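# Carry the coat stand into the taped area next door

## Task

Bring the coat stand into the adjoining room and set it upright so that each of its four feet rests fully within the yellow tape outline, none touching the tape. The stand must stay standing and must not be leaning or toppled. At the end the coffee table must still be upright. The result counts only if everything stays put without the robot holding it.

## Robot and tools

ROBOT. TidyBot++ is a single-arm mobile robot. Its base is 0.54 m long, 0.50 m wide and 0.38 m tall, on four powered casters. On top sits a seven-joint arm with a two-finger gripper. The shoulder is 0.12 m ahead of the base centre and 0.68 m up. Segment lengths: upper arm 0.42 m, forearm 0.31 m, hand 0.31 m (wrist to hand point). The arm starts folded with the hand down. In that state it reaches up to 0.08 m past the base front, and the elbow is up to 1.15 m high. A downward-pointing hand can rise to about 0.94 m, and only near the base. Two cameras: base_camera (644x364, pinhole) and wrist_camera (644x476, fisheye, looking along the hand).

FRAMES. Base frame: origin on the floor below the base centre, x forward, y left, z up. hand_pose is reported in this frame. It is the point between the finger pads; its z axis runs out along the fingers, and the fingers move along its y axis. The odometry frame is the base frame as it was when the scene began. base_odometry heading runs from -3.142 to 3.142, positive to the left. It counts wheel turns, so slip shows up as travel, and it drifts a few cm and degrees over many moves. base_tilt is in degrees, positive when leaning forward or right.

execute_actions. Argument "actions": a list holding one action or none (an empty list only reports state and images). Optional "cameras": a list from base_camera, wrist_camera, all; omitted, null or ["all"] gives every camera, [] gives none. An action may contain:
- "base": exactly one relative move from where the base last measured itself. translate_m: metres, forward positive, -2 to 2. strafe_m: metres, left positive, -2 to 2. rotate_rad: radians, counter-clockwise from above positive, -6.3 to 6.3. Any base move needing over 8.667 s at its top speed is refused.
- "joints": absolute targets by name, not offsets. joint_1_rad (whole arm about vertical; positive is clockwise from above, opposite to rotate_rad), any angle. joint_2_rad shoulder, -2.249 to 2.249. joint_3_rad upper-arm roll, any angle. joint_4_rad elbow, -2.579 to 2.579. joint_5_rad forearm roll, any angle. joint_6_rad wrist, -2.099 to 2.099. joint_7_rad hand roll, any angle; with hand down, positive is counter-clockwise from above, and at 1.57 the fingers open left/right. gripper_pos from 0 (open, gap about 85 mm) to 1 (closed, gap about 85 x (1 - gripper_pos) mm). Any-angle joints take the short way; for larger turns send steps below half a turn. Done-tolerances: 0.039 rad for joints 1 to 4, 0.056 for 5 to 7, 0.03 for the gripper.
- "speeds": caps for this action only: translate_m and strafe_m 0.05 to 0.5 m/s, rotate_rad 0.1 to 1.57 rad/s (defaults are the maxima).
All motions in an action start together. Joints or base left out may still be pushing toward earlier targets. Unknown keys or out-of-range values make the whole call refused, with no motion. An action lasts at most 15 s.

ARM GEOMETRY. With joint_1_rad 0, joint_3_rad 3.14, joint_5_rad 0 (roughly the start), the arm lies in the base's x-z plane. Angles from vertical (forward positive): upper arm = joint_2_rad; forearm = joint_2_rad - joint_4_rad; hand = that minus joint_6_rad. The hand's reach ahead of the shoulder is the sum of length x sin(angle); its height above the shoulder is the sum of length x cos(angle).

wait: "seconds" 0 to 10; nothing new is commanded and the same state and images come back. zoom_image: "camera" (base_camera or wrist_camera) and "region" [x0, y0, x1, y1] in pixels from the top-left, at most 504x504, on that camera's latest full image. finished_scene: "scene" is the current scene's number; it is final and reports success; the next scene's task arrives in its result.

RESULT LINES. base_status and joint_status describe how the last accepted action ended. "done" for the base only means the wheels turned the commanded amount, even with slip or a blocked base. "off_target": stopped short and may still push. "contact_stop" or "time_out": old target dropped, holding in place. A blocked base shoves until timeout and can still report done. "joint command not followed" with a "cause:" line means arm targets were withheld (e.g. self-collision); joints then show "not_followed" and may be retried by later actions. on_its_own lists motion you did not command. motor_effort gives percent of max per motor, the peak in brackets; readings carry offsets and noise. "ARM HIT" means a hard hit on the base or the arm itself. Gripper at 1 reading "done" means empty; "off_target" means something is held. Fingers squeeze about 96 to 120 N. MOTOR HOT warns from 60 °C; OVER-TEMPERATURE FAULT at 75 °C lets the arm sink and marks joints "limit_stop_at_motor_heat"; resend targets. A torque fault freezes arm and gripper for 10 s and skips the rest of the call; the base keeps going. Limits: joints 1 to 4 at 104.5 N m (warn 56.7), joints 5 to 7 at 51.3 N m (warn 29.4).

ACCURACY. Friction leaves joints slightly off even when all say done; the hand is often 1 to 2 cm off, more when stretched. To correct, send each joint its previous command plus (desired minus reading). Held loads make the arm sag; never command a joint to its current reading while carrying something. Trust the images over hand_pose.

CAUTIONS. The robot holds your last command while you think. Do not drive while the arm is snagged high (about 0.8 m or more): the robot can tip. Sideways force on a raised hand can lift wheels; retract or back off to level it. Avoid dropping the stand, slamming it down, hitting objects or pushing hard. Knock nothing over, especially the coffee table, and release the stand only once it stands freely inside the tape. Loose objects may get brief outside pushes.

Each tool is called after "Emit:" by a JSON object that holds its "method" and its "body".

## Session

Emit:
{"method": "execute_actions", "body": {"actions": [{"joints":{"joint_4_rad":-2.3,"joint_6_rad":0.0}}]}}

Scene clock: 1.50 s.
base_odometry: x=+0.000 y=+0.000 heading=+0.000 (m, m, rad; odometry frame)
base_tilt: forward=+0.1 right=+0.2 (deg)
base_status: not commanded
joint_positions: joint_1_rad=+0.017 joint_2_rad=-0.391 joint_3_rad=+3.135 joint_4_rad=-2.299 joint_5_rad=+0.037 joint_6_rad=-0.025 joint_7_rad=+1.558 gripper_pos=+0.000
joint_status: all done
motor_effort: joint_1_rad=+0(0) joint_2_rad=-7(7) joint_3_rad=+1(1) joint_4_rad=+21(21) joint_5_rad=+0(0) joint_6_rad=+7(7) joint_7_rad=+1(1) (%)
hand_pose: x=+0.5463 y=-0.0030 z=+0.8562 quat_wxyz=(+0.011, +0.823, +0.006, +0.568) (m; base frame)
pictures: base_camera, wrist_camera
camera_calibration (this result's frames):
wrist_camera: T_world_to_cam=[[0.00789521, -0.998546, 0.0533162, -0.0576457], [-0.291789, -0.053298, -0.954996, 1.03914], [0.95645, -0.00801722, -0.291786, -0.141575], [0, 0, 0, 1]] pos_world=[0.439074, -0.0033129, 0.954137]
Images, in order (width x height): base_camera 644x364, wrist_camera 644x476.

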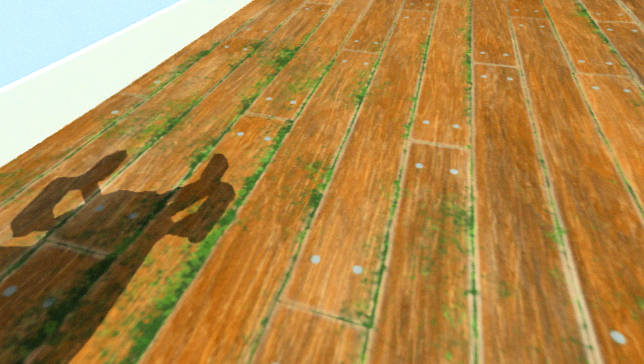

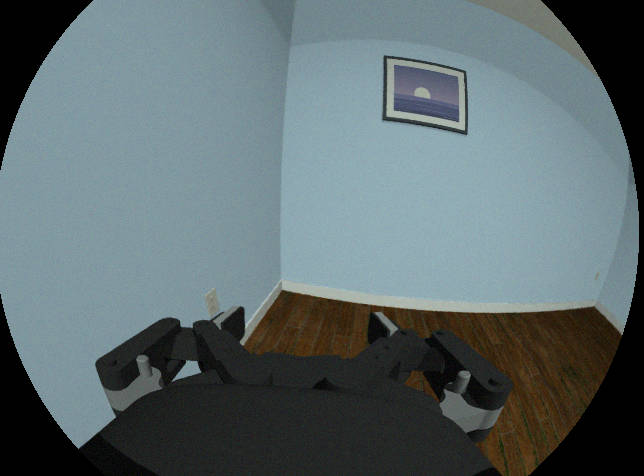

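Emit:
{"method": "execute_actions", "body": {"actions": [{"base":{"rotate_rad":-2.2}}]}}

Scene clock: 6.40 s.
base_odometry: x=+0.000 y=+0.000 heading=-2.200 (m, m, rad; odometry frame)
base_tilt: forward=+0.1 right=+0.2 (deg)
base_status: done
joint_positions: joint_1_rad=+0.017 joint_2_rad=-0.391 joint_3_rad=+3.135 joint_4_rad=-2.299 joint_5_rad=+0.037 joint_6_rad=-0.025 joint_7_rad=+1.558 gripper_pos=+0.000
joint_status: not commanded
motor_effort: joint_1_rad=+0(1) joint_2_rad=-7(8) joint_3_rad=+1(2) joint_4_rad=+21(21) joint_5_rad=+0(0) joint_6_rad=+6(7) joint_7_rad=+1(1) (%)
hand_pose: x=+0.5463 y=-0.0031 z=+0.8562 quat_wxyz=(+0.011, +0.823, +0.006, +0.568) (m; base frame)
pictures: base_camera, wrist_camera
camera_calibration (this result's frames):
wrist_camera: T_world_to_cam=[[0.00775369, -0.998551, 0.0532579, -0.0575891], [-0.291796, -0.0532009, -0.955, 1.03914], [0.956449, -0.0081357, -0.291786, -0.141576], [0, 0, 0, 1]] pos_world=[0.439075, -0.00337417, 0.954138]
Images, in order (width x height): base_camera 644x364, wrist_camera 644x476.

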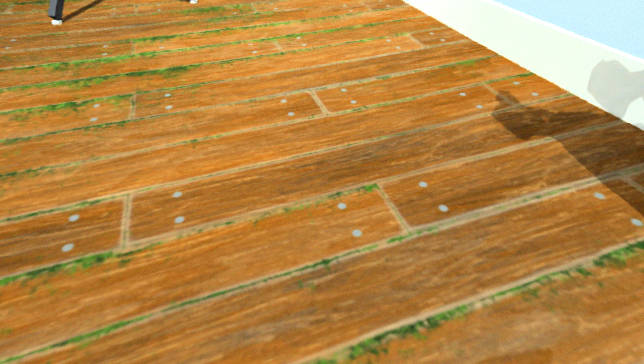

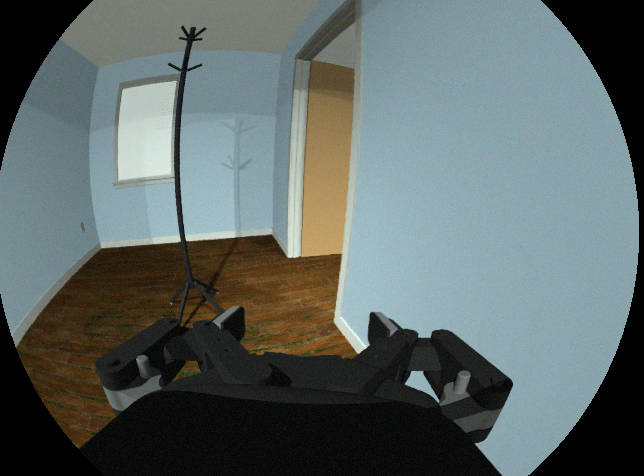

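Emit:
{"method": "execute_actions", "body": {"actions": [{"base":{"rotate_rad":0.4},"joints":{"joint_2_rad":-0.14,"joint_4_rad":-2.3,"joint_6_rad":0.4}}]}}

Emit:
{"method": "execute_actions", "body": {"actions": [{"base":{"translate_m":0.8}}]}}

Scene clock: 13.20 s.
base_odometry: x=+0.000 y=+0.000 heading=-1.801 (m, m, rad; odometry frame)
base_tilt: forward=+0.1 right=+0.2 (deg)
base_status: done
joint_positions: joint_1_rad=+0.016 joint_2_rad=-0.141 joint_3_rad=+3.132 joint_4_rad=-2.299 joint_5_rad=+0.037 joint_6_rad=+0.358 joint_7_rad=+1.558 gripper_pos=+0.000
joint_status: all done
motor_effort: joint_1_rad=+0(1) joint_2_rad=-14(16) joint_3_rad=+0(2) joint_4_rad=+19(22) joint_5_rad=+0(0) joint_6_rad=+7(7) joint_7_rad=+1(1) (%)
hand_pose: x=+0.6245 y=+0.0021 z=+0.8535 quat_wxyz=(+0.004, +0.783, +0.010, +0.622) (m; base frame)
pictures: base_camera, wrist_camera
camera_calibration (this result's frames):
wrist_camera: T_world_to_cam=[[0.0175513, -0.998661, 0.0486639, -0.0550821], [-0.161264, -0.0508616, -0.9856, 1.00419], [0.986755, 0.00945081, -0.16194, -0.346891], [0, 0, 0, 1]] pos_world=[0.505202, -0.000655381, 0.936231]
Images, in order (width x height): base_camera 644x364, wrist_camera 644x476.

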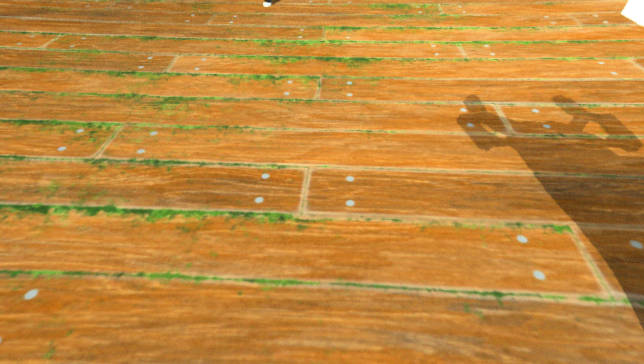

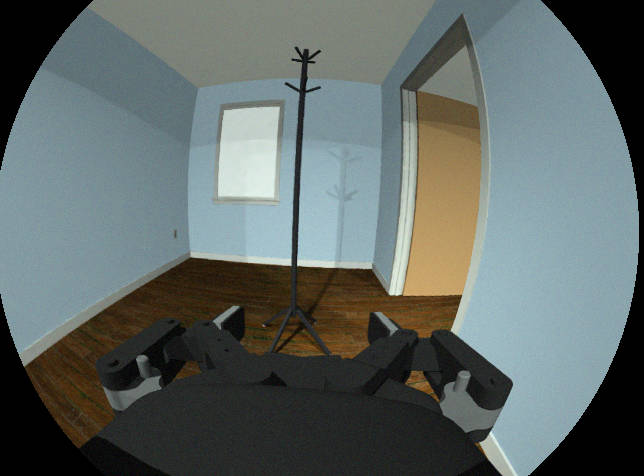

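Scene clock: 16.17 s.
base_odometry: x=-0.183 y=-0.779 heading=-1.801 (m, m, rad; odometry frame)
base_tilt: forward=+0.2 right=+0.2 (deg)
base_status: done
joint_positions: joint_1_rad=+0.016 joint_2_rad=-0.140 joint_3_rad=+3.132 joint_4_rad=-2.299 joint_5_rad=+0.037 joint_6_rad=+0.359 joint_7_rad=+1.558 gripper_pos=+0.000
joint_status: not commanded
motor_effort: joint_1_rad=+0(1) joint_2_rad=-15(17) joint_3_rad=+0(1) joint_4_rad=+19(20) joint_5_rad=+0(0) joint_6_rad=+7(7) joint_7_rad=+1(1) (%)
hand_pose: x=+0.6247 y=+0.0021 z=+0.8531 quat_wxyz=(+0.004, +0.783, +0.010, +0.621) (m; base frame)
pictures: base_camera, wrist_camera
camera_calibration (this result's frames):
wrist_camera: T_world_to_cam=[[0.017599, -0.998662, 0.0486264, -0.0550606], [-0.161833, -0.0508378, -0.985508, 1.00409], [0.986661, 0.00947458, -0.162511, -0.346654], [0, 0, 0, 1]] pos_world=[0.505494, -0.00065671, 0.935883]
Images, in order (width x height): base_camera 644x364, wrist_camera 644x476.

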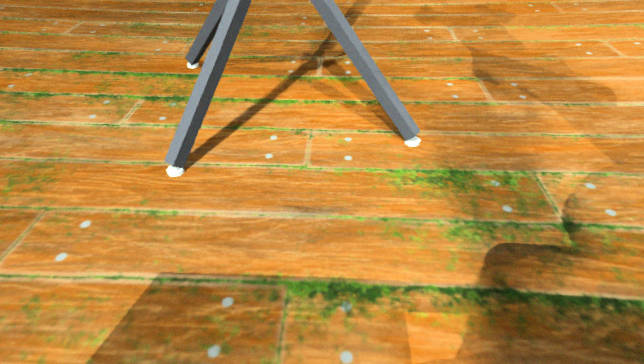

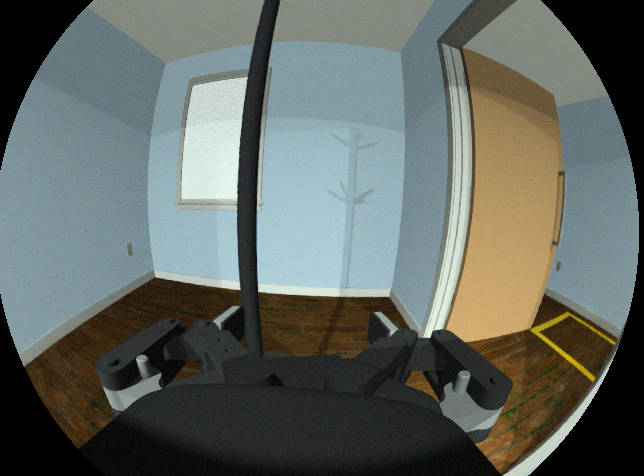

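Emit:
{"method": "execute_actions", "body": {"actions": [{"base":{"rotate_rad":-0.04},"joints":{"joint_2_rad":-0.1,"joint_4_rad":-2.3,"joint_6_rad":0.63}}]}}

Emit:
{"method": "execute_actions", "body": {"actions": [{"base":{"strafe_m":0.13}}]}}

Emit:
{"method": "execute_actions", "body": {"actions": [{"base":{"translate_m":0.17}}]}}

Scene clock: 22.37 s.
base_odometry: x=-0.183 y=-0.779 heading=-1.841 (m, m, rad; odometry frame)
base_tilt: forward=+0.1 right=+0.1 (deg)
base_status: done
joint_positions: joint_1_rad=+0.017 joint_2_rad=-0.108 joint_3_rad=+3.136 joint_4_rad=-2.297 joint_5_rad=+0.037 joint_6_rad=+0.601 joint_7_rad=+1.558 gripper_pos=+0.000
joint_status: all done
motor_effort: joint_1_rad=+0(2) joint_2_rad=-16(17) joint_3_rad=+0(2) joint_4_rad=+19(21) joint_5_rad=+0(0) joint_6_rad=+7(7) joint_7_rad=+1(1) (%)
hand_pose: x=+0.6409 y=+0.0021 z=+0.9128 quat_wxyz=(+0.003, +0.713, +0.010, +0.701) (m; base frame)
pictures: base_camera, wrist_camera
camera_calibration (this result's frames):
wrist_camera: T_world_to_cam=[[0.0104619, -0.998799, 0.0478627, -0.0529985], [0.0502807, -0.0472793, -0.997615, 0.94063], [0.99868, 0.0128435, 0.0497257, -0.554336], [0, 0, 0, 1]] pos_world=[0.506863, -0.00134295, 0.968488]
Images, in order (width x height): base_camera 644x364, wrist_camera 644x476.

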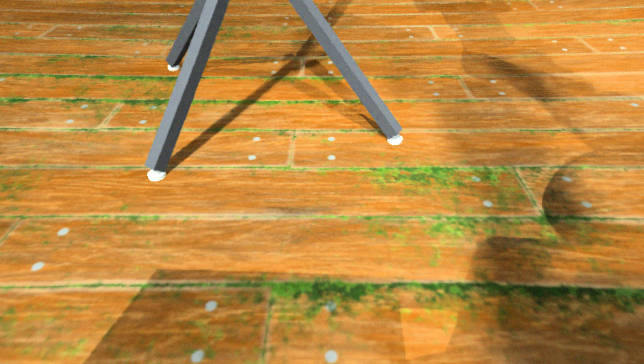

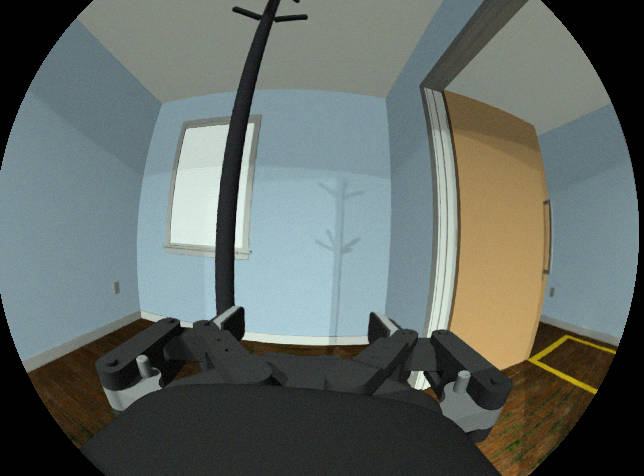

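Scene clock: 23.77 s.
base_odometry: x=-0.058 y=-0.814 heading=-1.841 (m, m, rad; odometry frame)
base_tilt: forward=+0.1 right=+0.1 (deg)
base_status: done
joint_positions: joint_1_rad=+0.016 joint_2_rad=-0.108 joint_3_rad=+3.133 joint_4_rad=-2.297 joint_5_rad=+0.037 joint_6_rad=+0.601 joint_7_rad=+1.558 gripper_pos=+0.000
joint_status: not commanded
motor_effort: joint_1_rad=-1(2) joint_2_rad=-16(18) joint_3_rad=+0(2) joint_4_rad=+19(19) joint_5_rad=+0(1) joint_6_rad=+7(7) joint_7_rad=+1(1) (%)
hand_pose: x=+0.6409 y=+0.0041 z=+0.9127 quat_wxyz=(+0.002, +0.713, +0.011, +0.701) (m; base frame)
pictures: base_camera, wrist_camera
camera_calibration (this result's frames):
wrist_camera: T_world_to_cam=[[0.0142805, -0.998736, 0.04819, -0.0536749], [0.0504046, -0.0474146, -0.997603, 0.940604], [0.998627, 0.0166752, 0.0496638, -0.554252], [0, 0, 0, 1]] pos_world=[0.506846, 0.000233626, 0.968462]
Images, in order (width x height): base_camera 644x364, wrist_camera 644x476.

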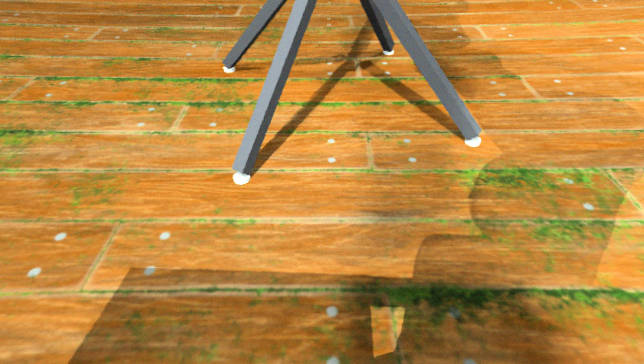

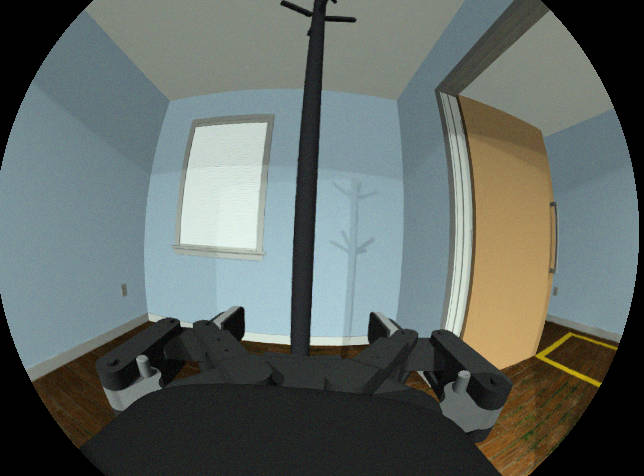

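Scene clock: 25.30 s.
base_odometry: x=-0.103 y=-0.978 heading=-1.841 (m, m, rad; odometry frame)
base_tilt: forward=+0.1 right=+0.2 (deg)
base_status: done
joint_positions: joint_1_rad=+0.016 joint_2_rad=-0.099 joint_3_rad=+3.133 joint_4_rad=-2.297 joint_5_rad=+0.037 joint_6_rad=+0.601 joint_7_rad=+1.558 gripper_pos=+0.000
joint_status: not commanded
motor_effort: joint_1_rad=-1(1) joint_2_rad=-16(18) joint_3_rad=+0(1) joint_4_rad=+19(21) joint_5_rad=+0(0) joint_6_rad=+7(8) joint_7_rad=+1(1) (%)
hand_pose: x=+0.6431 y=+0.0041 z=+0.9076 quat_wxyz=(+0.001, +0.716, +0.011, +0.698) (m; base frame)
pictures: base_camera, wrist_camera
camera_calibration (this result's frames):
wrist_camera: T_world_to_cam=[[0.0147534, -0.998744, 0.0478865, -0.0535227], [0.0405836, -0.0472541, -0.998058, 0.94208], [0.999067, 0.0166681, 0.0398355, -0.547547], [0, 0, 0, 1]] pos_world=[0.509593, 0.000188297, 0.964626]
Images, in order (width x height): base_camera 644x364, wrist_camera 644x476.

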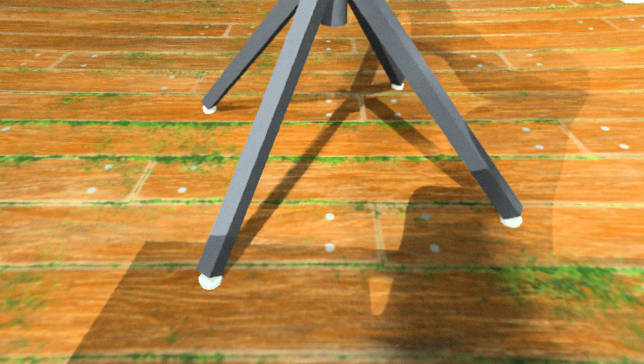

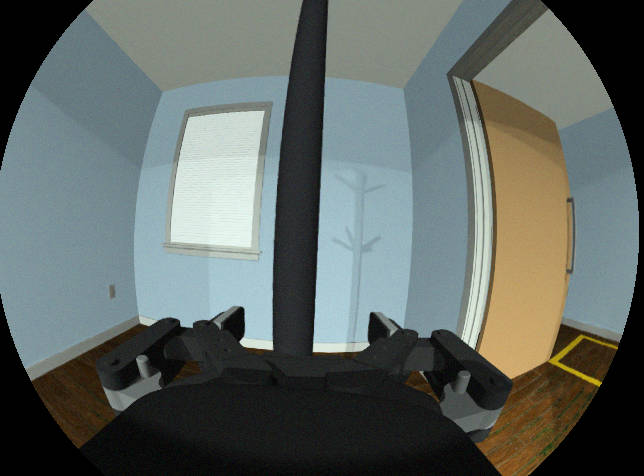

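Emit:
{"method": "execute_actions", "body": {"actions": [{"base":{"translate_m":0.02},"joints":{"joint_1_rad":-0.02}}], "cameras": []}}

Emit:
{"method": "execute_actions", "body": {"actions": [{"joints":{"gripper_pos":1}}], "cameras": []}}

Emit:
{"method": "execute_actions", "body": {"actions": [{"joints":{"joint_2_rad":-0.15,"joint_4_rad":-2.05,"joint_6_rad":0.45}}], "cameras": []}}

Emit:
{"method": "execute_actions", "body": {"actions": [{"joints":{"joint_2_rad":-0.3,"joint_4_rad":-1.8,"joint_6_rad":0.5}}]}}

Scene clock: 29.57 s.
base_odometry: x=-0.108 y=-0.997 heading=-1.840 (m, m, rad; odometry frame)
base_tilt: forward=+0.1 right=+0.2 (deg)
base_status: done
joint_positions: joint_1_rad=-0.013 joint_2_rad=-0.095 joint_3_rad=+3.133 joint_4_rad=-2.297 joint_5_rad=+0.037 joint_6_rad=+0.601 joint_7_rad=+1.558 gripper_pos=+0.000
joint_status: all done
motor_effort: joint_1_rad=+0(2) joint_2_rad=-17(20) joint_3_rad=+0(1) joint_4_rad=+19(20) joint_5_rad=+0(0) joint_6_rad=+7(8) joint_7_rad=+1(0) (%)
hand_pose: x=+0.6434 y=+0.0197 z=+0.9060 quat_wxyz=(-0.009, +0.717, +0.022, +0.696) (m; base frame)
pictures: none
No camera images: the call's "cameras" was empty. Leave "cameras" out to get every camera's image.

Scene clock: 30.83 s.
base_odometry: x=-0.108 y=-0.997 heading=-1.840 (m, m, rad; odometry frame)
base_tilt: forward=+0.1 right=+0.2 (deg)
base_status: not commanded
joint_positions: joint_1_rad=-0.012 joint_2_rad=-0.095 joint_3_rad=+3.143 joint_4_rad=-2.297 joint_5_rad=+0.035 joint_6_rad=+0.602 joint_7_rad=+1.558 gripper_pos=+0.680
joint_status: gripper_pos off_target (ended at +0.680, target +1.000)
motor_effort: joint_1_rad=+2(7) joint_2_rad=-18(19) joint_3_rad=+2(6) joint_4_rad=+19(22) joint_5_rad=-1(4) joint_6_rad=+8(8) joint_7_rad=+1(2) (%)
hand_pose: x=+0.6438 y=+0.0131 z=+0.9062 quat_wxyz=(-0.005, +0.717, +0.016, +0.697) (m; base frame)
pictures: none
No camera images: the call's "cameras" was empty. Leave "cameras" out to get every camera's image.

Scene clock: 32.13 s.
base_odometry: x=-0.108 y=-0.997 heading=-1.840 (m, m, rad; odometry frame)
base_tilt: forward=+0.1 right=+0.2 (deg)
base_status: not commanded
joint_positions: joint_1_rad=-0.018 joint_2_rad=-0.073 joint_3_rad=+3.135 joint_4_rad=-2.159 joint_5_rad=+0.035 joint_6_rad=+0.410 joint_7_rad=+1.558 gripper_pos=+0.680
joint_status: joint_2_rad off_target (ended at -0.073, target -0.150); joint_4_rad off_target (ended at -2.159, target -2.050); the others done
motor_effort: joint_1_rad=+1(5) joint_2_rad=-34(35) joint_3_rad=+2(4) joint_4_rad=+37(37) joint_5_rad=-2(3) joint_6_rad=+19(19) joint_7_rad=+0(0) (%)
hand_pose: x=+0.6710 y=+0.0190 z=+0.9142 quat_wxyz=(-0.007, +0.743, +0.021, +0.669) (m; base frame)
pictures: none
No camera images: the call's "cameras" was empty. Leave "cameras" out to get every camera's image.

Scene clock: 33.63 s.
base_odometry: x=-0.108 y=-0.997 heading=-1.840 (m, m, rad; odometry frame)
base_tilt: forward=+0.2 right=+0.2 (deg)
base_status: not commanded
joint_positions: joint_1_rad=-0.018 joint_2_rad=-0.147 joint_3_rad=+3.135 joint_4_rad=-1.979 joint_5_rad=+0.035 joint_6_rad=+0.352 joint_7_rad=+1.558 gripper_pos=+0.680
joint_status: joint_2_rad off_target (ended at -0.147, target -0.300); joint_4_rad off_target (ended at -1.979, target -1.800); joint_6_rad off_target (ended at +0.352, target +0.500)
motor_effort: joint_1_rad=-1(1) joint_2_rad=-47(54) joint_3_rad=+0(2) joint_4_rad=+54(54) joint_5_rad=+0(1) joint_6_rad=+29(34) joint_7_rad=+0(0) (%)
hand_pose: x=+0.6706 y=+0.0187 z=+1.0451 quat_wxyz=(-0.005, +0.674, +0.020, +0.738) (m; base frame)
pictures: base_camera, wrist_camera
camera_calibration (this result's frames):
wrist_camera: T_world_to_cam=[[0.0315609, -0.998151, 0.0519563, -0.0615073], [0.158505, -0.0463262, -0.986271, 0.987466], [0.986854, 0.0393629, 0.15675, -0.695178], [0, 0, 0, 1]] pos_world=[0.531462, 0.0117162, 1.08607]
Images, in order (width x height): base_camera 644x364, wrist_camera 644x476.

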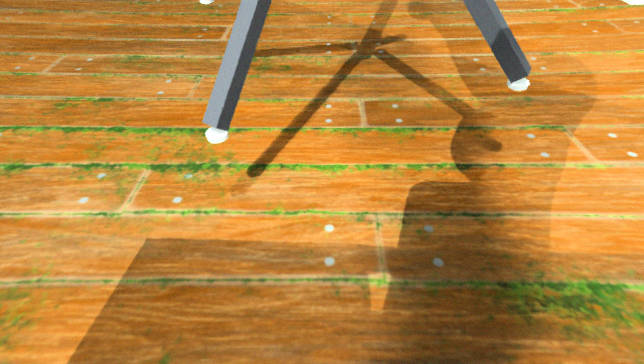

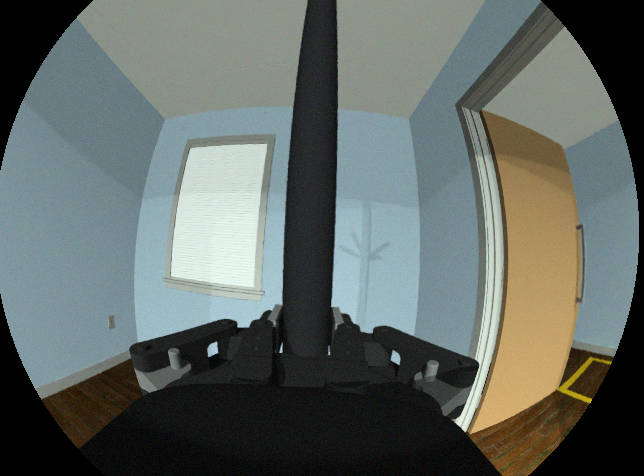

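Emit:
{"method": "execute_actions", "body": {"actions": [{"base":{"rotate_rad":-1.57},"joints":{"joint_6_rad":0.43,"joint_4_rad":-1.85},"speeds":{"rotate_rad":0.6}}]}}

Emit:
{"method": "execute_actions", "body": {"actions": [{"base":{"strafe_m":0.45},"speeds":{"strafe_m":0.3}}]}}

Scene clock: 41.77 s.
base_odometry: x=-0.108 y=-0.997 heading=+2.873 (m, m, rad; odometry frame)
base_tilt: forward=+0.2 right=+0.2 (deg)
base_status: done
joint_positions: joint_1_rad=-0.018 joint_2_rad=-0.136 joint_3_rad=+3.135 joint_4_rad=-2.024 joint_5_rad=+0.035 joint_6_rad=+0.305 joint_7_rad=+1.558 gripper_pos=+0.680
joint_status: joint_4_rad off_target (ended at -2.024, target -1.850); joint_6_rad off_target (ended at +0.305, target +0.430)
motor_effort: joint_1_rad=-1(6) joint_2_rad=-47(50) joint_3_rad=+0(6) joint_4_rad=+53(54) joint_5_rad=+0(2) joint_6_rad=+30(31) joint_7_rad=+1(1) (%)
hand_pose: x=+0.6714 y=+0.0185 z=+0.9967 quat_wxyz=(-0.005, +0.711, +0.020, +0.703) (m; base frame)
pictures: base_camera, wrist_camera
camera_calibration (this result's frames):
wrist_camera: T_world_to_cam=[[0.0358788, -0.998031, 0.0514532, -0.0615658], [0.0561064, -0.0493935, -0.997202, 1.01938], [0.99778, 0.0386653, 0.0542238, -0.593475], [0, 0, 0, 1]] pos_world=[0.537172, 0.0118529, 1.05187]
Images, in order (width x height): base_camera 644x364, wrist_camera 644x476.

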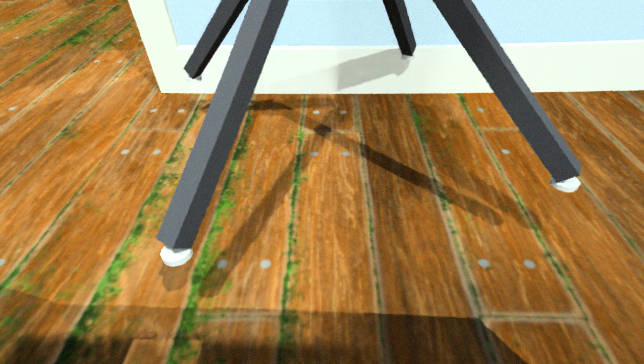

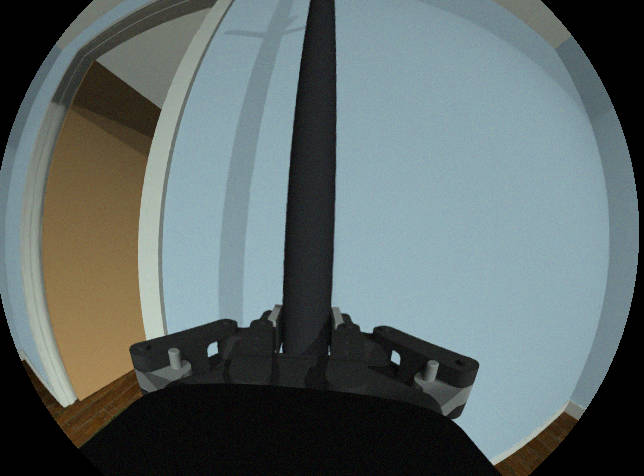

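Scene clock: 44.27 s.
base_odometry: x=-0.228 y=-1.431 heading=+2.872 (m, m, rad; odometry frame)
base_tilt: forward=+0.2 right=+0.1 (deg)
base_status: done
joint_positions: joint_1_rad=-0.023 joint_2_rad=-0.136 joint_3_rad=+3.131 joint_4_rad=-2.025 joint_5_rad=+0.035 joint_6_rad=+0.305 joint_7_rad=+1.558 gripper_pos=+0.680
joint_status: not commanded
motor_effort: joint_1_rad=-1(4) joint_2_rad=-48(49) joint_3_rad=+0(4) joint_4_rad=+54(56) joint_5_rad=+0(1) joint_6_rad=+31(32) joint_7_rad=+1(1) (%)
hand_pose: x=+0.6711 y=+0.0236 z=+0.9966 quat_wxyz=(-0.008, +0.711, +0.023, +0.703) (m; base frame)
pictures: base_camera, wrist_camera
camera_calibration (this result's frames):
wrist_camera: T_world_to_cam=[[0.0448918, -0.997639, 0.0519648, -0.0629876], [0.0561176, -0.0494168, -0.9972, 1.0195], [0.997414, 0.0476822, 0.0537667, -0.5929], [0, 0, 0, 1]] pos_world=[0.536983, 0.0158123, 1.0518]
Images, in order (width x height): base_camera 644x364, wrist_camera 644x476.

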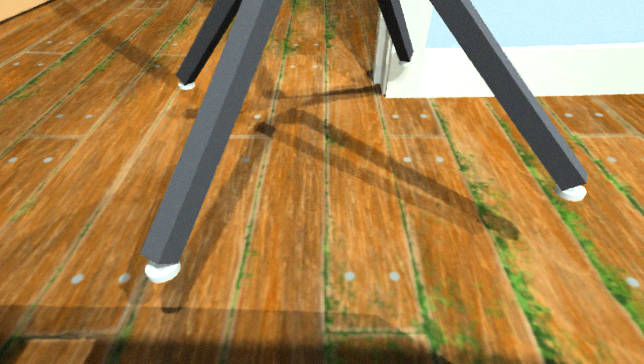

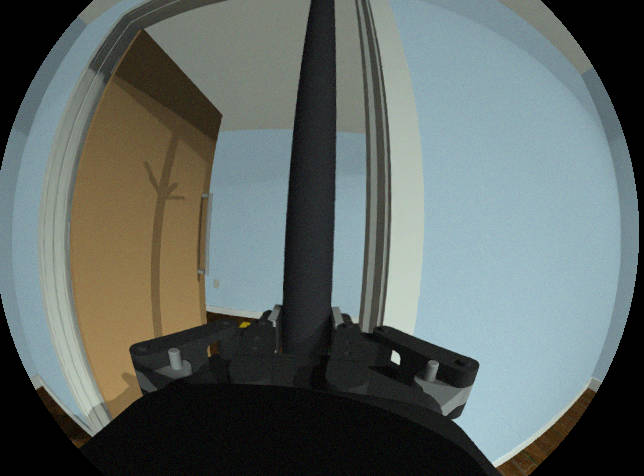

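Emit:
{"method": "execute_actions", "body": {"actions": [{"base":{"strafe_m":0.31},"speeds":{"strafe_m":0.3}}]}}

Scene clock: 49.17 s.
base_odometry: x=-0.311 y=-1.730 heading=+2.871 (m, m, rad; odometry frame)
base_tilt: forward=+0.2 right=+0.2 (deg)
base_status: done
joint_positions: joint_1_rad=-0.023 joint_2_rad=-0.136 joint_3_rad=+3.132 joint_4_rad=-2.025 joint_5_rad=+0.035 joint_6_rad=+0.305 joint_7_rad=+1.558 gripper_pos=+0.680
joint_status: not commanded
motor_effort: joint_1_rad=+0(4) joint_2_rad=-47(48) joint_3_rad=+1(4) joint_4_rad=+53(55) joint_5_rad=+0(1) joint_6_rad=+30(31) joint_7_rad=+1(1) (%)
hand_pose: x=+0.6711 y=+0.0230 z=+0.9966 quat_wxyz=(-0.008, +0.711, +0.023, +0.703) (m; base frame)
pictures: base_camera, wrist_camera
camera_calibration (this result's frames):
wrist_camera: T_world_to_cam=[[0.0437463, -0.997698, 0.0518123, -0.0627484], [0.0558805, -0.0493372, -0.997218, 1.01959], [0.997479, 0.0465199, 0.0535936, -0.592748], [0, 0, 0, 1]] pos_world=[0.537024, 0.0152742, 1.05177]
Images, in order (width x height): base_camera 644x364, wrist_camera 644x476.

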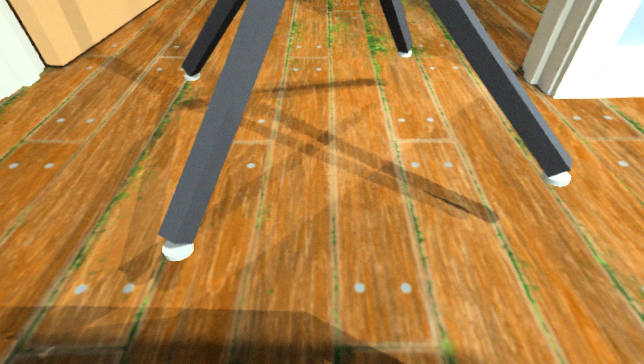

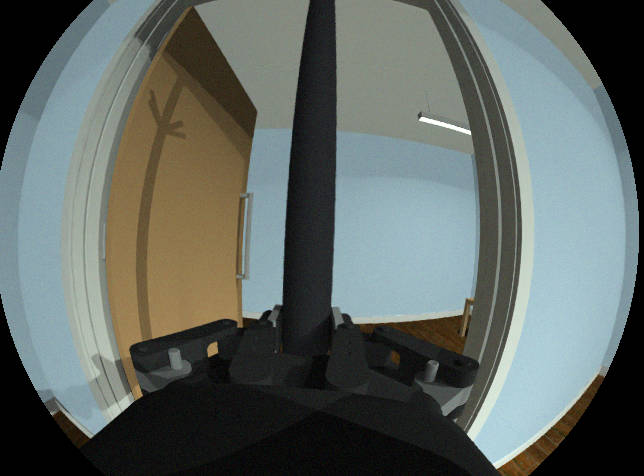

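Emit:
{"method": "execute_actions", "body": {"actions": [{"base":{"strafe_m":-0.06},"speeds":{"strafe_m":0.2}}], "cameras": []}}

Emit:
{"method": "execute_actions", "body": {"actions": [{"base":{"translate_m":0.6},"speeds":{"translate_m":0.2}}]}}

Scene clock: 55.43 s.
base_odometry: x=-0.295 y=-1.672 heading=+2.872 (m, m, rad; odometry frame)
base_tilt: forward=+0.1 right=+0.2 (deg)
base_status: done
joint_positions: joint_1_rad=-0.015 joint_2_rad=-0.137 joint_3_rad=+3.139 joint_4_rad=-2.025 joint_5_rad=+0.035 joint_6_rad=+0.305 joint_7_rad=+1.558 gripper_pos=+0.680
joint_status: not commanded
motor_effort: joint_1_rad=+0(4) joint_2_rad=-48(48) joint_3_rad=+1(4) joint_4_rad=+54(55) joint_5_rad=-1(1) joint_6_rad=+31(31) joint_7_rad=+0(1) (%)
hand_pose: x=+0.6715 y=+0.0143 z=+0.9966 quat_wxyz=(-0.003, +0.711, +0.017, +0.703) (m; base frame)
pictures: none
No camera images: the call's "cameras" was empty. Leave "cameras" out to get every camera's image.

Scene clock: 59.33 s.
base_odometry: x=-0.873 y=-1.513 heading=+2.872 (m, m, rad; odometry frame)
base_tilt: forward=+0.2 right=+0.2 (deg)
base_status: done
joint_positions: joint_1_rad=-0.015 joint_2_rad=-0.144 joint_3_rad=+3.139 joint_4_rad=-2.025 joint_5_rad=+0.035 joint_6_rad=+0.304 joint_7_rad=+1.558 gripper_pos=+0.680
joint_status: not commanded
motor_effort: joint_1_rad=+0(3) joint_2_rad=-48(50) joint_3_rad=+1(3) joint_4_rad=+54(55) joint_5_rad=+0(1) joint_6_rad=+31(32) joint_7_rad=+1(0) (%)
hand_pose: x=+0.6690 y=+0.0143 z=+1.0006 quat_wxyz=(-0.003, +0.709, +0.017, +0.705) (m; base frame)
pictures: base_camera, wrist_camera
camera_calibration (this result's frames):
wrist_camera: T_world_to_cam=[[0.0283591, -0.998295, 0.0510141, -0.0603739], [0.0622579, -0.0491716, -0.996848, 1.01865], [0.997657, 0.0314457, 0.0607573, -0.597491], [0, 0, 0, 1]] pos_world=[0.534384, 0.00860643, 1.05483]
Images, in order (width x height): base_camera 644x364, wrist_camera 644x476.

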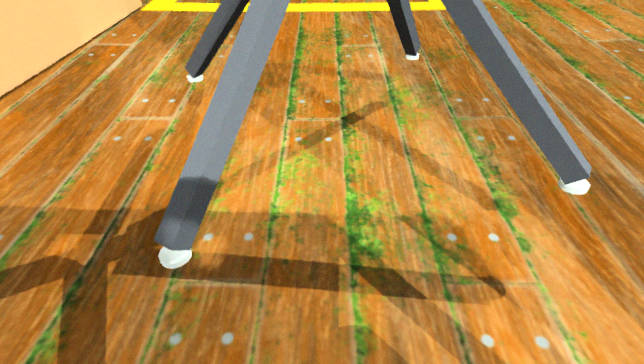

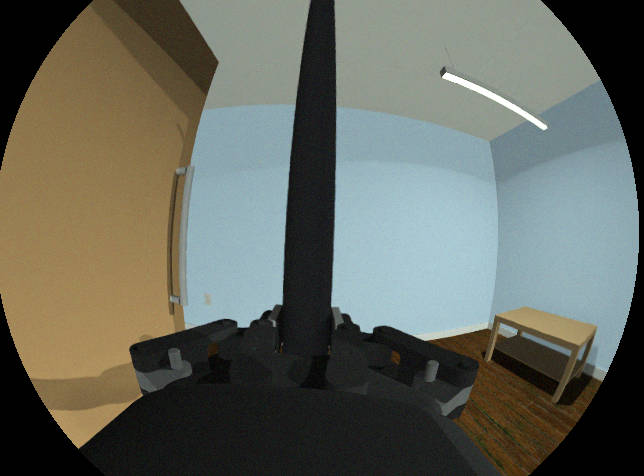

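Emit:
{"method": "execute_actions", "body": {"actions": [{"base":{"translate_m":1.08},"speeds":{"translate_m":0.25}}]}}

Scene clock: 68.37 s.
base_odometry: x=-1.915 y=-1.227 heading=+2.873 (m, m, rad; odometry frame)
base_tilt: forward=+0.2 right=+0.2 (deg)
base_status: done
joint_positions: joint_1_rad=-0.015 joint_2_rad=-0.144 joint_3_rad=+3.139 joint_4_rad=-2.026 joint_5_rad=+0.035 joint_6_rad=+0.302 joint_7_rad=+1.558 gripper_pos=+0.680
joint_status: not commanded
motor_effort: joint_1_rad=-1(1) joint_2_rad=-47(51) joint_3_rad=+0(2) joint_4_rad=+53(55) joint_5_rad=+0(1) joint_6_rad=+30(32) joint_7_rad=+1(1) (%)
hand_pose: x=+0.6689 y=+0.0144 z=+0.9990 quat_wxyz=(-0.003, +0.710, +0.017, +0.704) (m; base frame)
pictures: base_camera, wrist_camera
camera_calibration (this result's frames):
wrist_camera: T_world_to_cam=[[0.0286105, -0.998288, 0.0510112, -0.0603973], [0.0587045, -0.0492659, -0.997059, 1.01964], [0.997865, 0.031521, 0.0571945, -0.593873], [0, 0, 0, 1]] pos_world=[0.534476, 0.00865927, 1.05369]
Images, in order (width x height): base_camera 644x364, wrist_camera 644x476.

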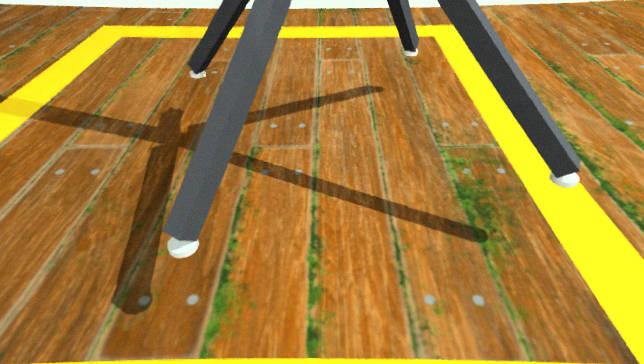

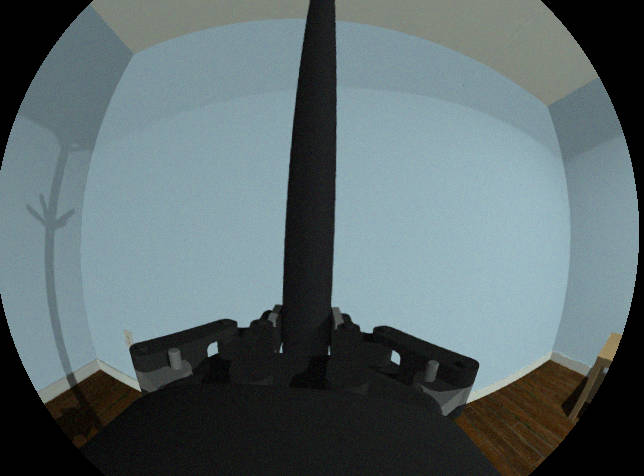

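Emit:
{"method": "execute_actions", "body": {"actions": [{"base":{"strafe_m":0.13},"speeds":{"strafe_m":0.2}}], "cameras": []}}

Emit:
{"method": "execute_actions", "body": {"actions": [{"base":{"translate_m":0.04},"joints":{"joint_2_rad":-0.22,"joint_4_rad":-2.0,"joint_6_rad":0.55}}]}}

Scene clock: 73.40 s.
base_odometry: x=-1.950 y=-1.352 heading=+2.873 (m, m, rad; odometry frame)
base_tilt: forward=+0.1 right=+0.2 (deg)
base_status: done
joint_positions: joint_1_rad=-0.024 joint_2_rad=-0.144 joint_3_rad=+3.131 joint_4_rad=-2.026 joint_5_rad=+0.035 joint_6_rad=+0.302 joint_7_rad=+1.558 gripper_pos=+0.680
joint_status: not commanded
motor_effort: joint_1_rad=+0(4) joint_2_rad=-46(48) joint_3_rad=+0(4) joint_4_rad=+52(54) joint_5_rad=+0(1) joint_6_rad=+29(32) joint_7_rad=+0(2) (%)
hand_pose: x=+0.6685 y=+0.0237 z=+0.9989 quat_wxyz=(-0.008, +0.710, +0.023, +0.704) (m; base frame)
pictures: none
No camera images: the call's "cameras" was empty. Leave "cameras" out to get every camera's image.

Scene clock: 74.47 s.
base_odometry: x=-1.988 y=-1.342 heading=+2.873 (m, m, rad; odometry frame)
base_tilt: forward=+0.2 right=+0.2 (deg)
base_status: done
joint_positions: joint_1_rad=-0.024 joint_2_rad=-0.088 joint_3_rad=+3.131 joint_4_rad=-2.134 joint_5_rad=+0.035 joint_6_rad=+0.375 joint_7_rad=+1.558 gripper_pos=+0.685
joint_status: joint_2_rad off_target (ended at -0.088, target -0.220); joint_4_rad off_target (ended at -2.134, target -2.000); joint_6_rad off_target (ended at +0.375, target +0.550)
motor_effort: joint_1_rad=-1(4) joint_2_rad=-42(49) joint_3_rad=+1(5) joint_4_rad=+46(53) joint_5_rad=-1(2) joint_6_rad=+26(29) joint_7_rad=+0(1) (%)
hand_pose: x=+0.6706 y=+0.0242 z=+0.9264 quat_wxyz=(-0.009, +0.741, +0.024, +0.671) (m; base frame)
pictures: base_camera, wrist_camera
camera_calibration (this result's frames):
wrist_camera: T_world_to_cam=[[0.05161, -0.997455, 0.0491918, -0.0607032], [-0.0304231, -0.0508049, -0.998245, 1.00859], [0.998204, 0.0500229, -0.0329677, -0.508896], [0, 0, 0, 1]] pos_world=[0.541799, 0.0161489, 0.993026]
Images, in order (width x height): base_camera 644x364, wrist_camera 644x476.

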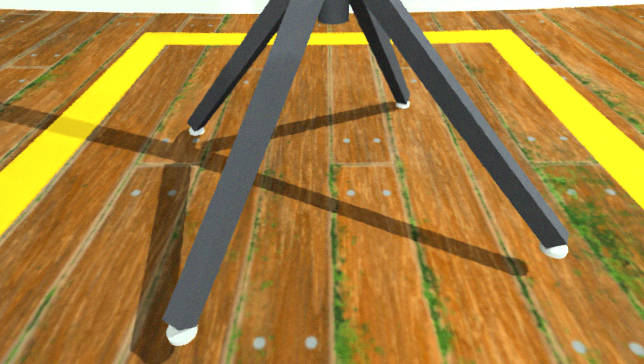

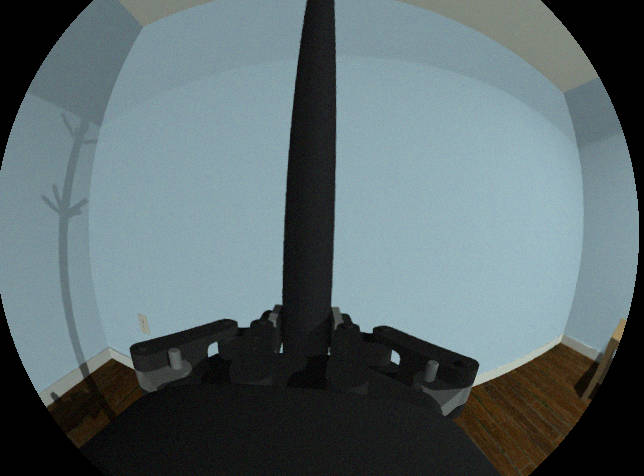

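Emit:
{"method": "execute_actions", "body": {"actions": [{"base":{"translate_m":0.12},"speeds":{"translate_m":0.1}}], "cameras": []}}

Emit:
{"method": "execute_actions", "body": {"actions": [{"joints":{"joint_2_rad":-0.14,"joint_4_rad":-2.2,"joint_6_rad":0.62}}]}}

Emit:
{"method": "execute_actions", "body": {"actions": [{"joints":{"gripper_pos":0}}], "cameras": []}}

Emit:
{"method": "execute_actions", "body": {"actions": [{"base":{"translate_m":-0.5},"speeds":{"translate_m":0.3}}]}}

Scene clock: 80.83 s.
base_odometry: x=-2.104 y=-1.310 heading=+2.874 (m, m, rad; odometry frame)
base_tilt: forward=+0.2 right=+0.2 (deg)
base_status: done
joint_positions: joint_1_rad=-0.024 joint_2_rad=-0.102 joint_3_rad=+3.131 joint_4_rad=-2.135 joint_5_rad=+0.035 joint_6_rad=+0.383 joint_7_rad=+1.558 gripper_pos=+0.685
joint_status: not commanded
motor_effort: joint_1_rad=-1(1) joint_2_rad=-40(42) joint_3_rad=+0(2) joint_4_rad=+45(48) joint_5_rad=-2(2) joint_6_rad=+27(28) joint_7_rad=-1(1) (%)
hand_pose: x=+0.6672 y=+0.0242 z=+0.9355 quat_wxyz=(-0.009, +0.734, +0.024, +0.678) (m; base frame)
pictures: none
No camera images: the call's "cameras" was empty. Leave "cameras" out to get every camera's image.

Scene clock: 82.00 s.
base_odometry: x=-2.104 y=-1.310 heading=+2.874 (m, m, rad; odometry frame)
base_tilt: forward=+0.2 right=+0.2 (deg)
base_status: not commanded
joint_positions: joint_1_rad=-0.024 joint_2_rad=-0.110 joint_3_rad=+3.131 joint_4_rad=-2.229 joint_5_rad=+0.035 joint_6_rad=+0.534 joint_7_rad=+1.558 gripper_pos=+0.685
joint_status: joint_6_rad off_target (ended at +0.534, target +0.620); the others done
motor_effort: joint_1_rad=+2(2) joint_2_rad=-21(40) joint_3_rad=+3(3) joint_4_rad=+28(46) joint_5_rad=-3(3) joint_6_rad=+13(27) joint_7_rad=-1(2) (%)
hand_pose: x=+0.6517 y=+0.0256 z=+0.9318 quat_wxyz=(-0.012, +0.712, +0.025, +0.702) (m; base frame)
pictures: base_camera, wrist_camera
camera_calibration (this result's frames):
wrist_camera: T_world_to_cam=[[0.0531657, -0.997405, 0.0485452, -0.0590282], [0.0548662, -0.0456229, -0.997451, 0.956983], [0.997077, 0.0556937, 0.0522982, -0.568758], [0, 0, 0, 1]] pos_world=[0.517727, 0.0164614, 0.987155]
Images, in order (width x height): base_camera 644x364, wrist_camera 644x476.

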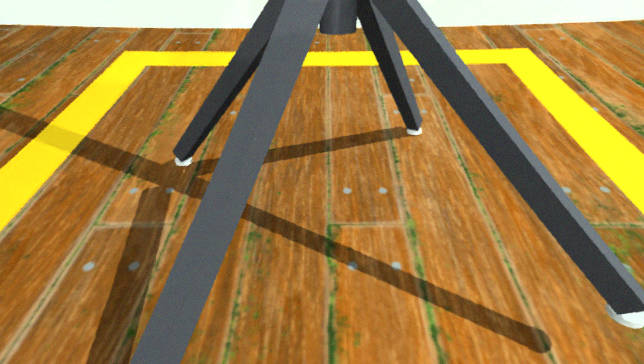

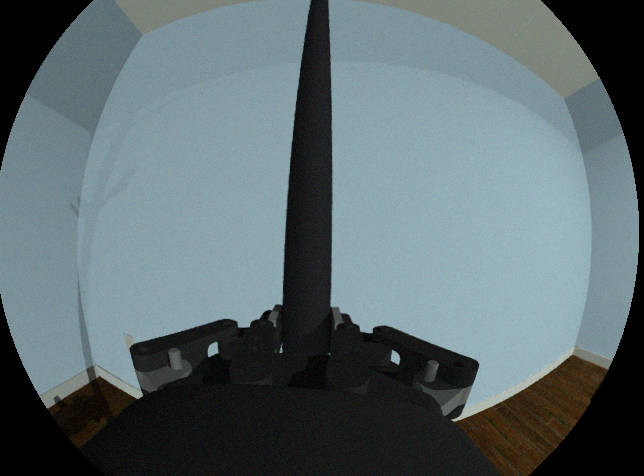

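Scene clock: 83.73 s.
base_odometry: x=-2.104 y=-1.310 heading=+2.874 (m, m, rad; odometry frame)
base_tilt: forward=+0.1 right=+0.1 (deg)
base_status: not commanded
joint_positions: joint_1_rad=-0.021 joint_2_rad=-0.145 joint_3_rad=+3.134 joint_4_rad=-2.212 joint_5_rad=+0.037 joint_6_rad=+0.579 joint_7_rad=+1.558 gripper_pos=+0.000
joint_status: all done
motor_effort: joint_1_rad=-1(5) joint_2_rad=-14(22) joint_3_rad=+0(6) joint_4_rad=+21(28) joint_5_rad=+0(4) joint_6_rad=+7(13) joint_7_rad=+0(1) (%)
hand_pose: x=+0.6442 y=+0.0228 z=+0.9745 quat_wxyz=(-0.010, +0.677, +0.024, +0.736) (m; base frame)
pictures: none
No camera images: the call's "cameras" was empty. Leave "cameras" out to get every camera's image.

Scene clock: 86.40 s.
base_odometry: x=-1.622 y=-1.442 heading=+2.874 (m, m, rad; odometry frame)
base_tilt: forward=+0.1 right=+0.1 (deg)
base_status: done
joint_positions: joint_1_rad=-0.021 joint_2_rad=-0.141 joint_3_rad=+3.134 joint_4_rad=-2.208 joint_5_rad=+0.037 joint_6_rad=+0.580 joint_7_rad=+1.558 gripper_pos=+0.000
joint_status: not commanded
motor_effort: joint_1_rad=+0(3) joint_2_rad=-16(18) joint_3_rad=+0(4) joint_4_rad=+20(22) joint_5_rad=+0(1) joint_6_rad=+7(8) joint_7_rad=+1(1) (%)
hand_pose: x=+0.6460 y=+0.0230 z=+0.9746 quat_wxyz=(-0.010, +0.677, +0.024, +0.736) (m; base frame)
pictures: base_camera, wrist_camera
camera_calibration (this result's frames):
wrist_camera: T_world_to_cam=[[0.0448471, -0.997692, 0.0509789, -0.0603871], [0.151489, -0.0436483, -0.987495, 0.927759], [0.987441, 0.052009, 0.149182, -0.653357], [0, 0, 0, 1]] pos_world=[0.507315, 0.0142279, 1.0167]
Images, in order (width x height): base_camera 644x364, wrist_camera 644x476.

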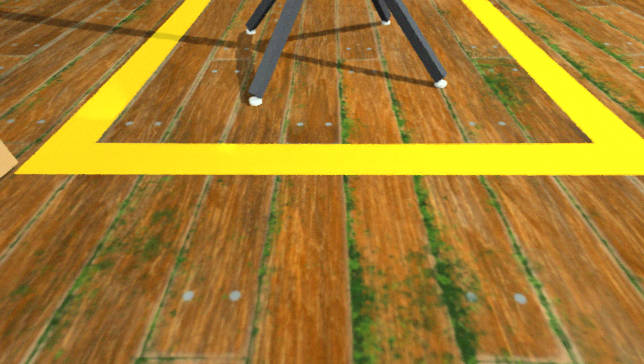

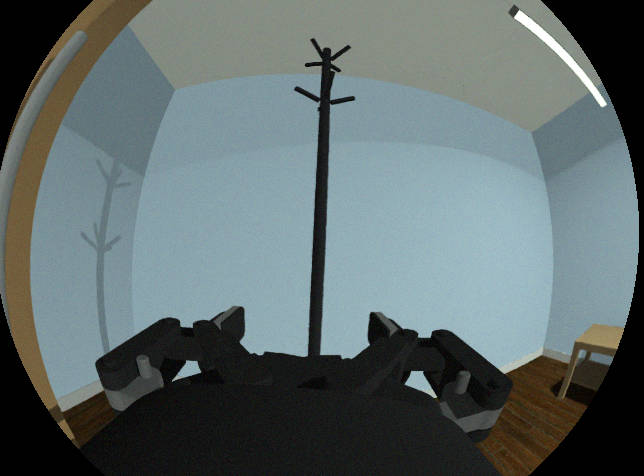

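Emit:
{"method": "finished_scene", "body": {"scene": 2}}

The scene is finished: the task was done.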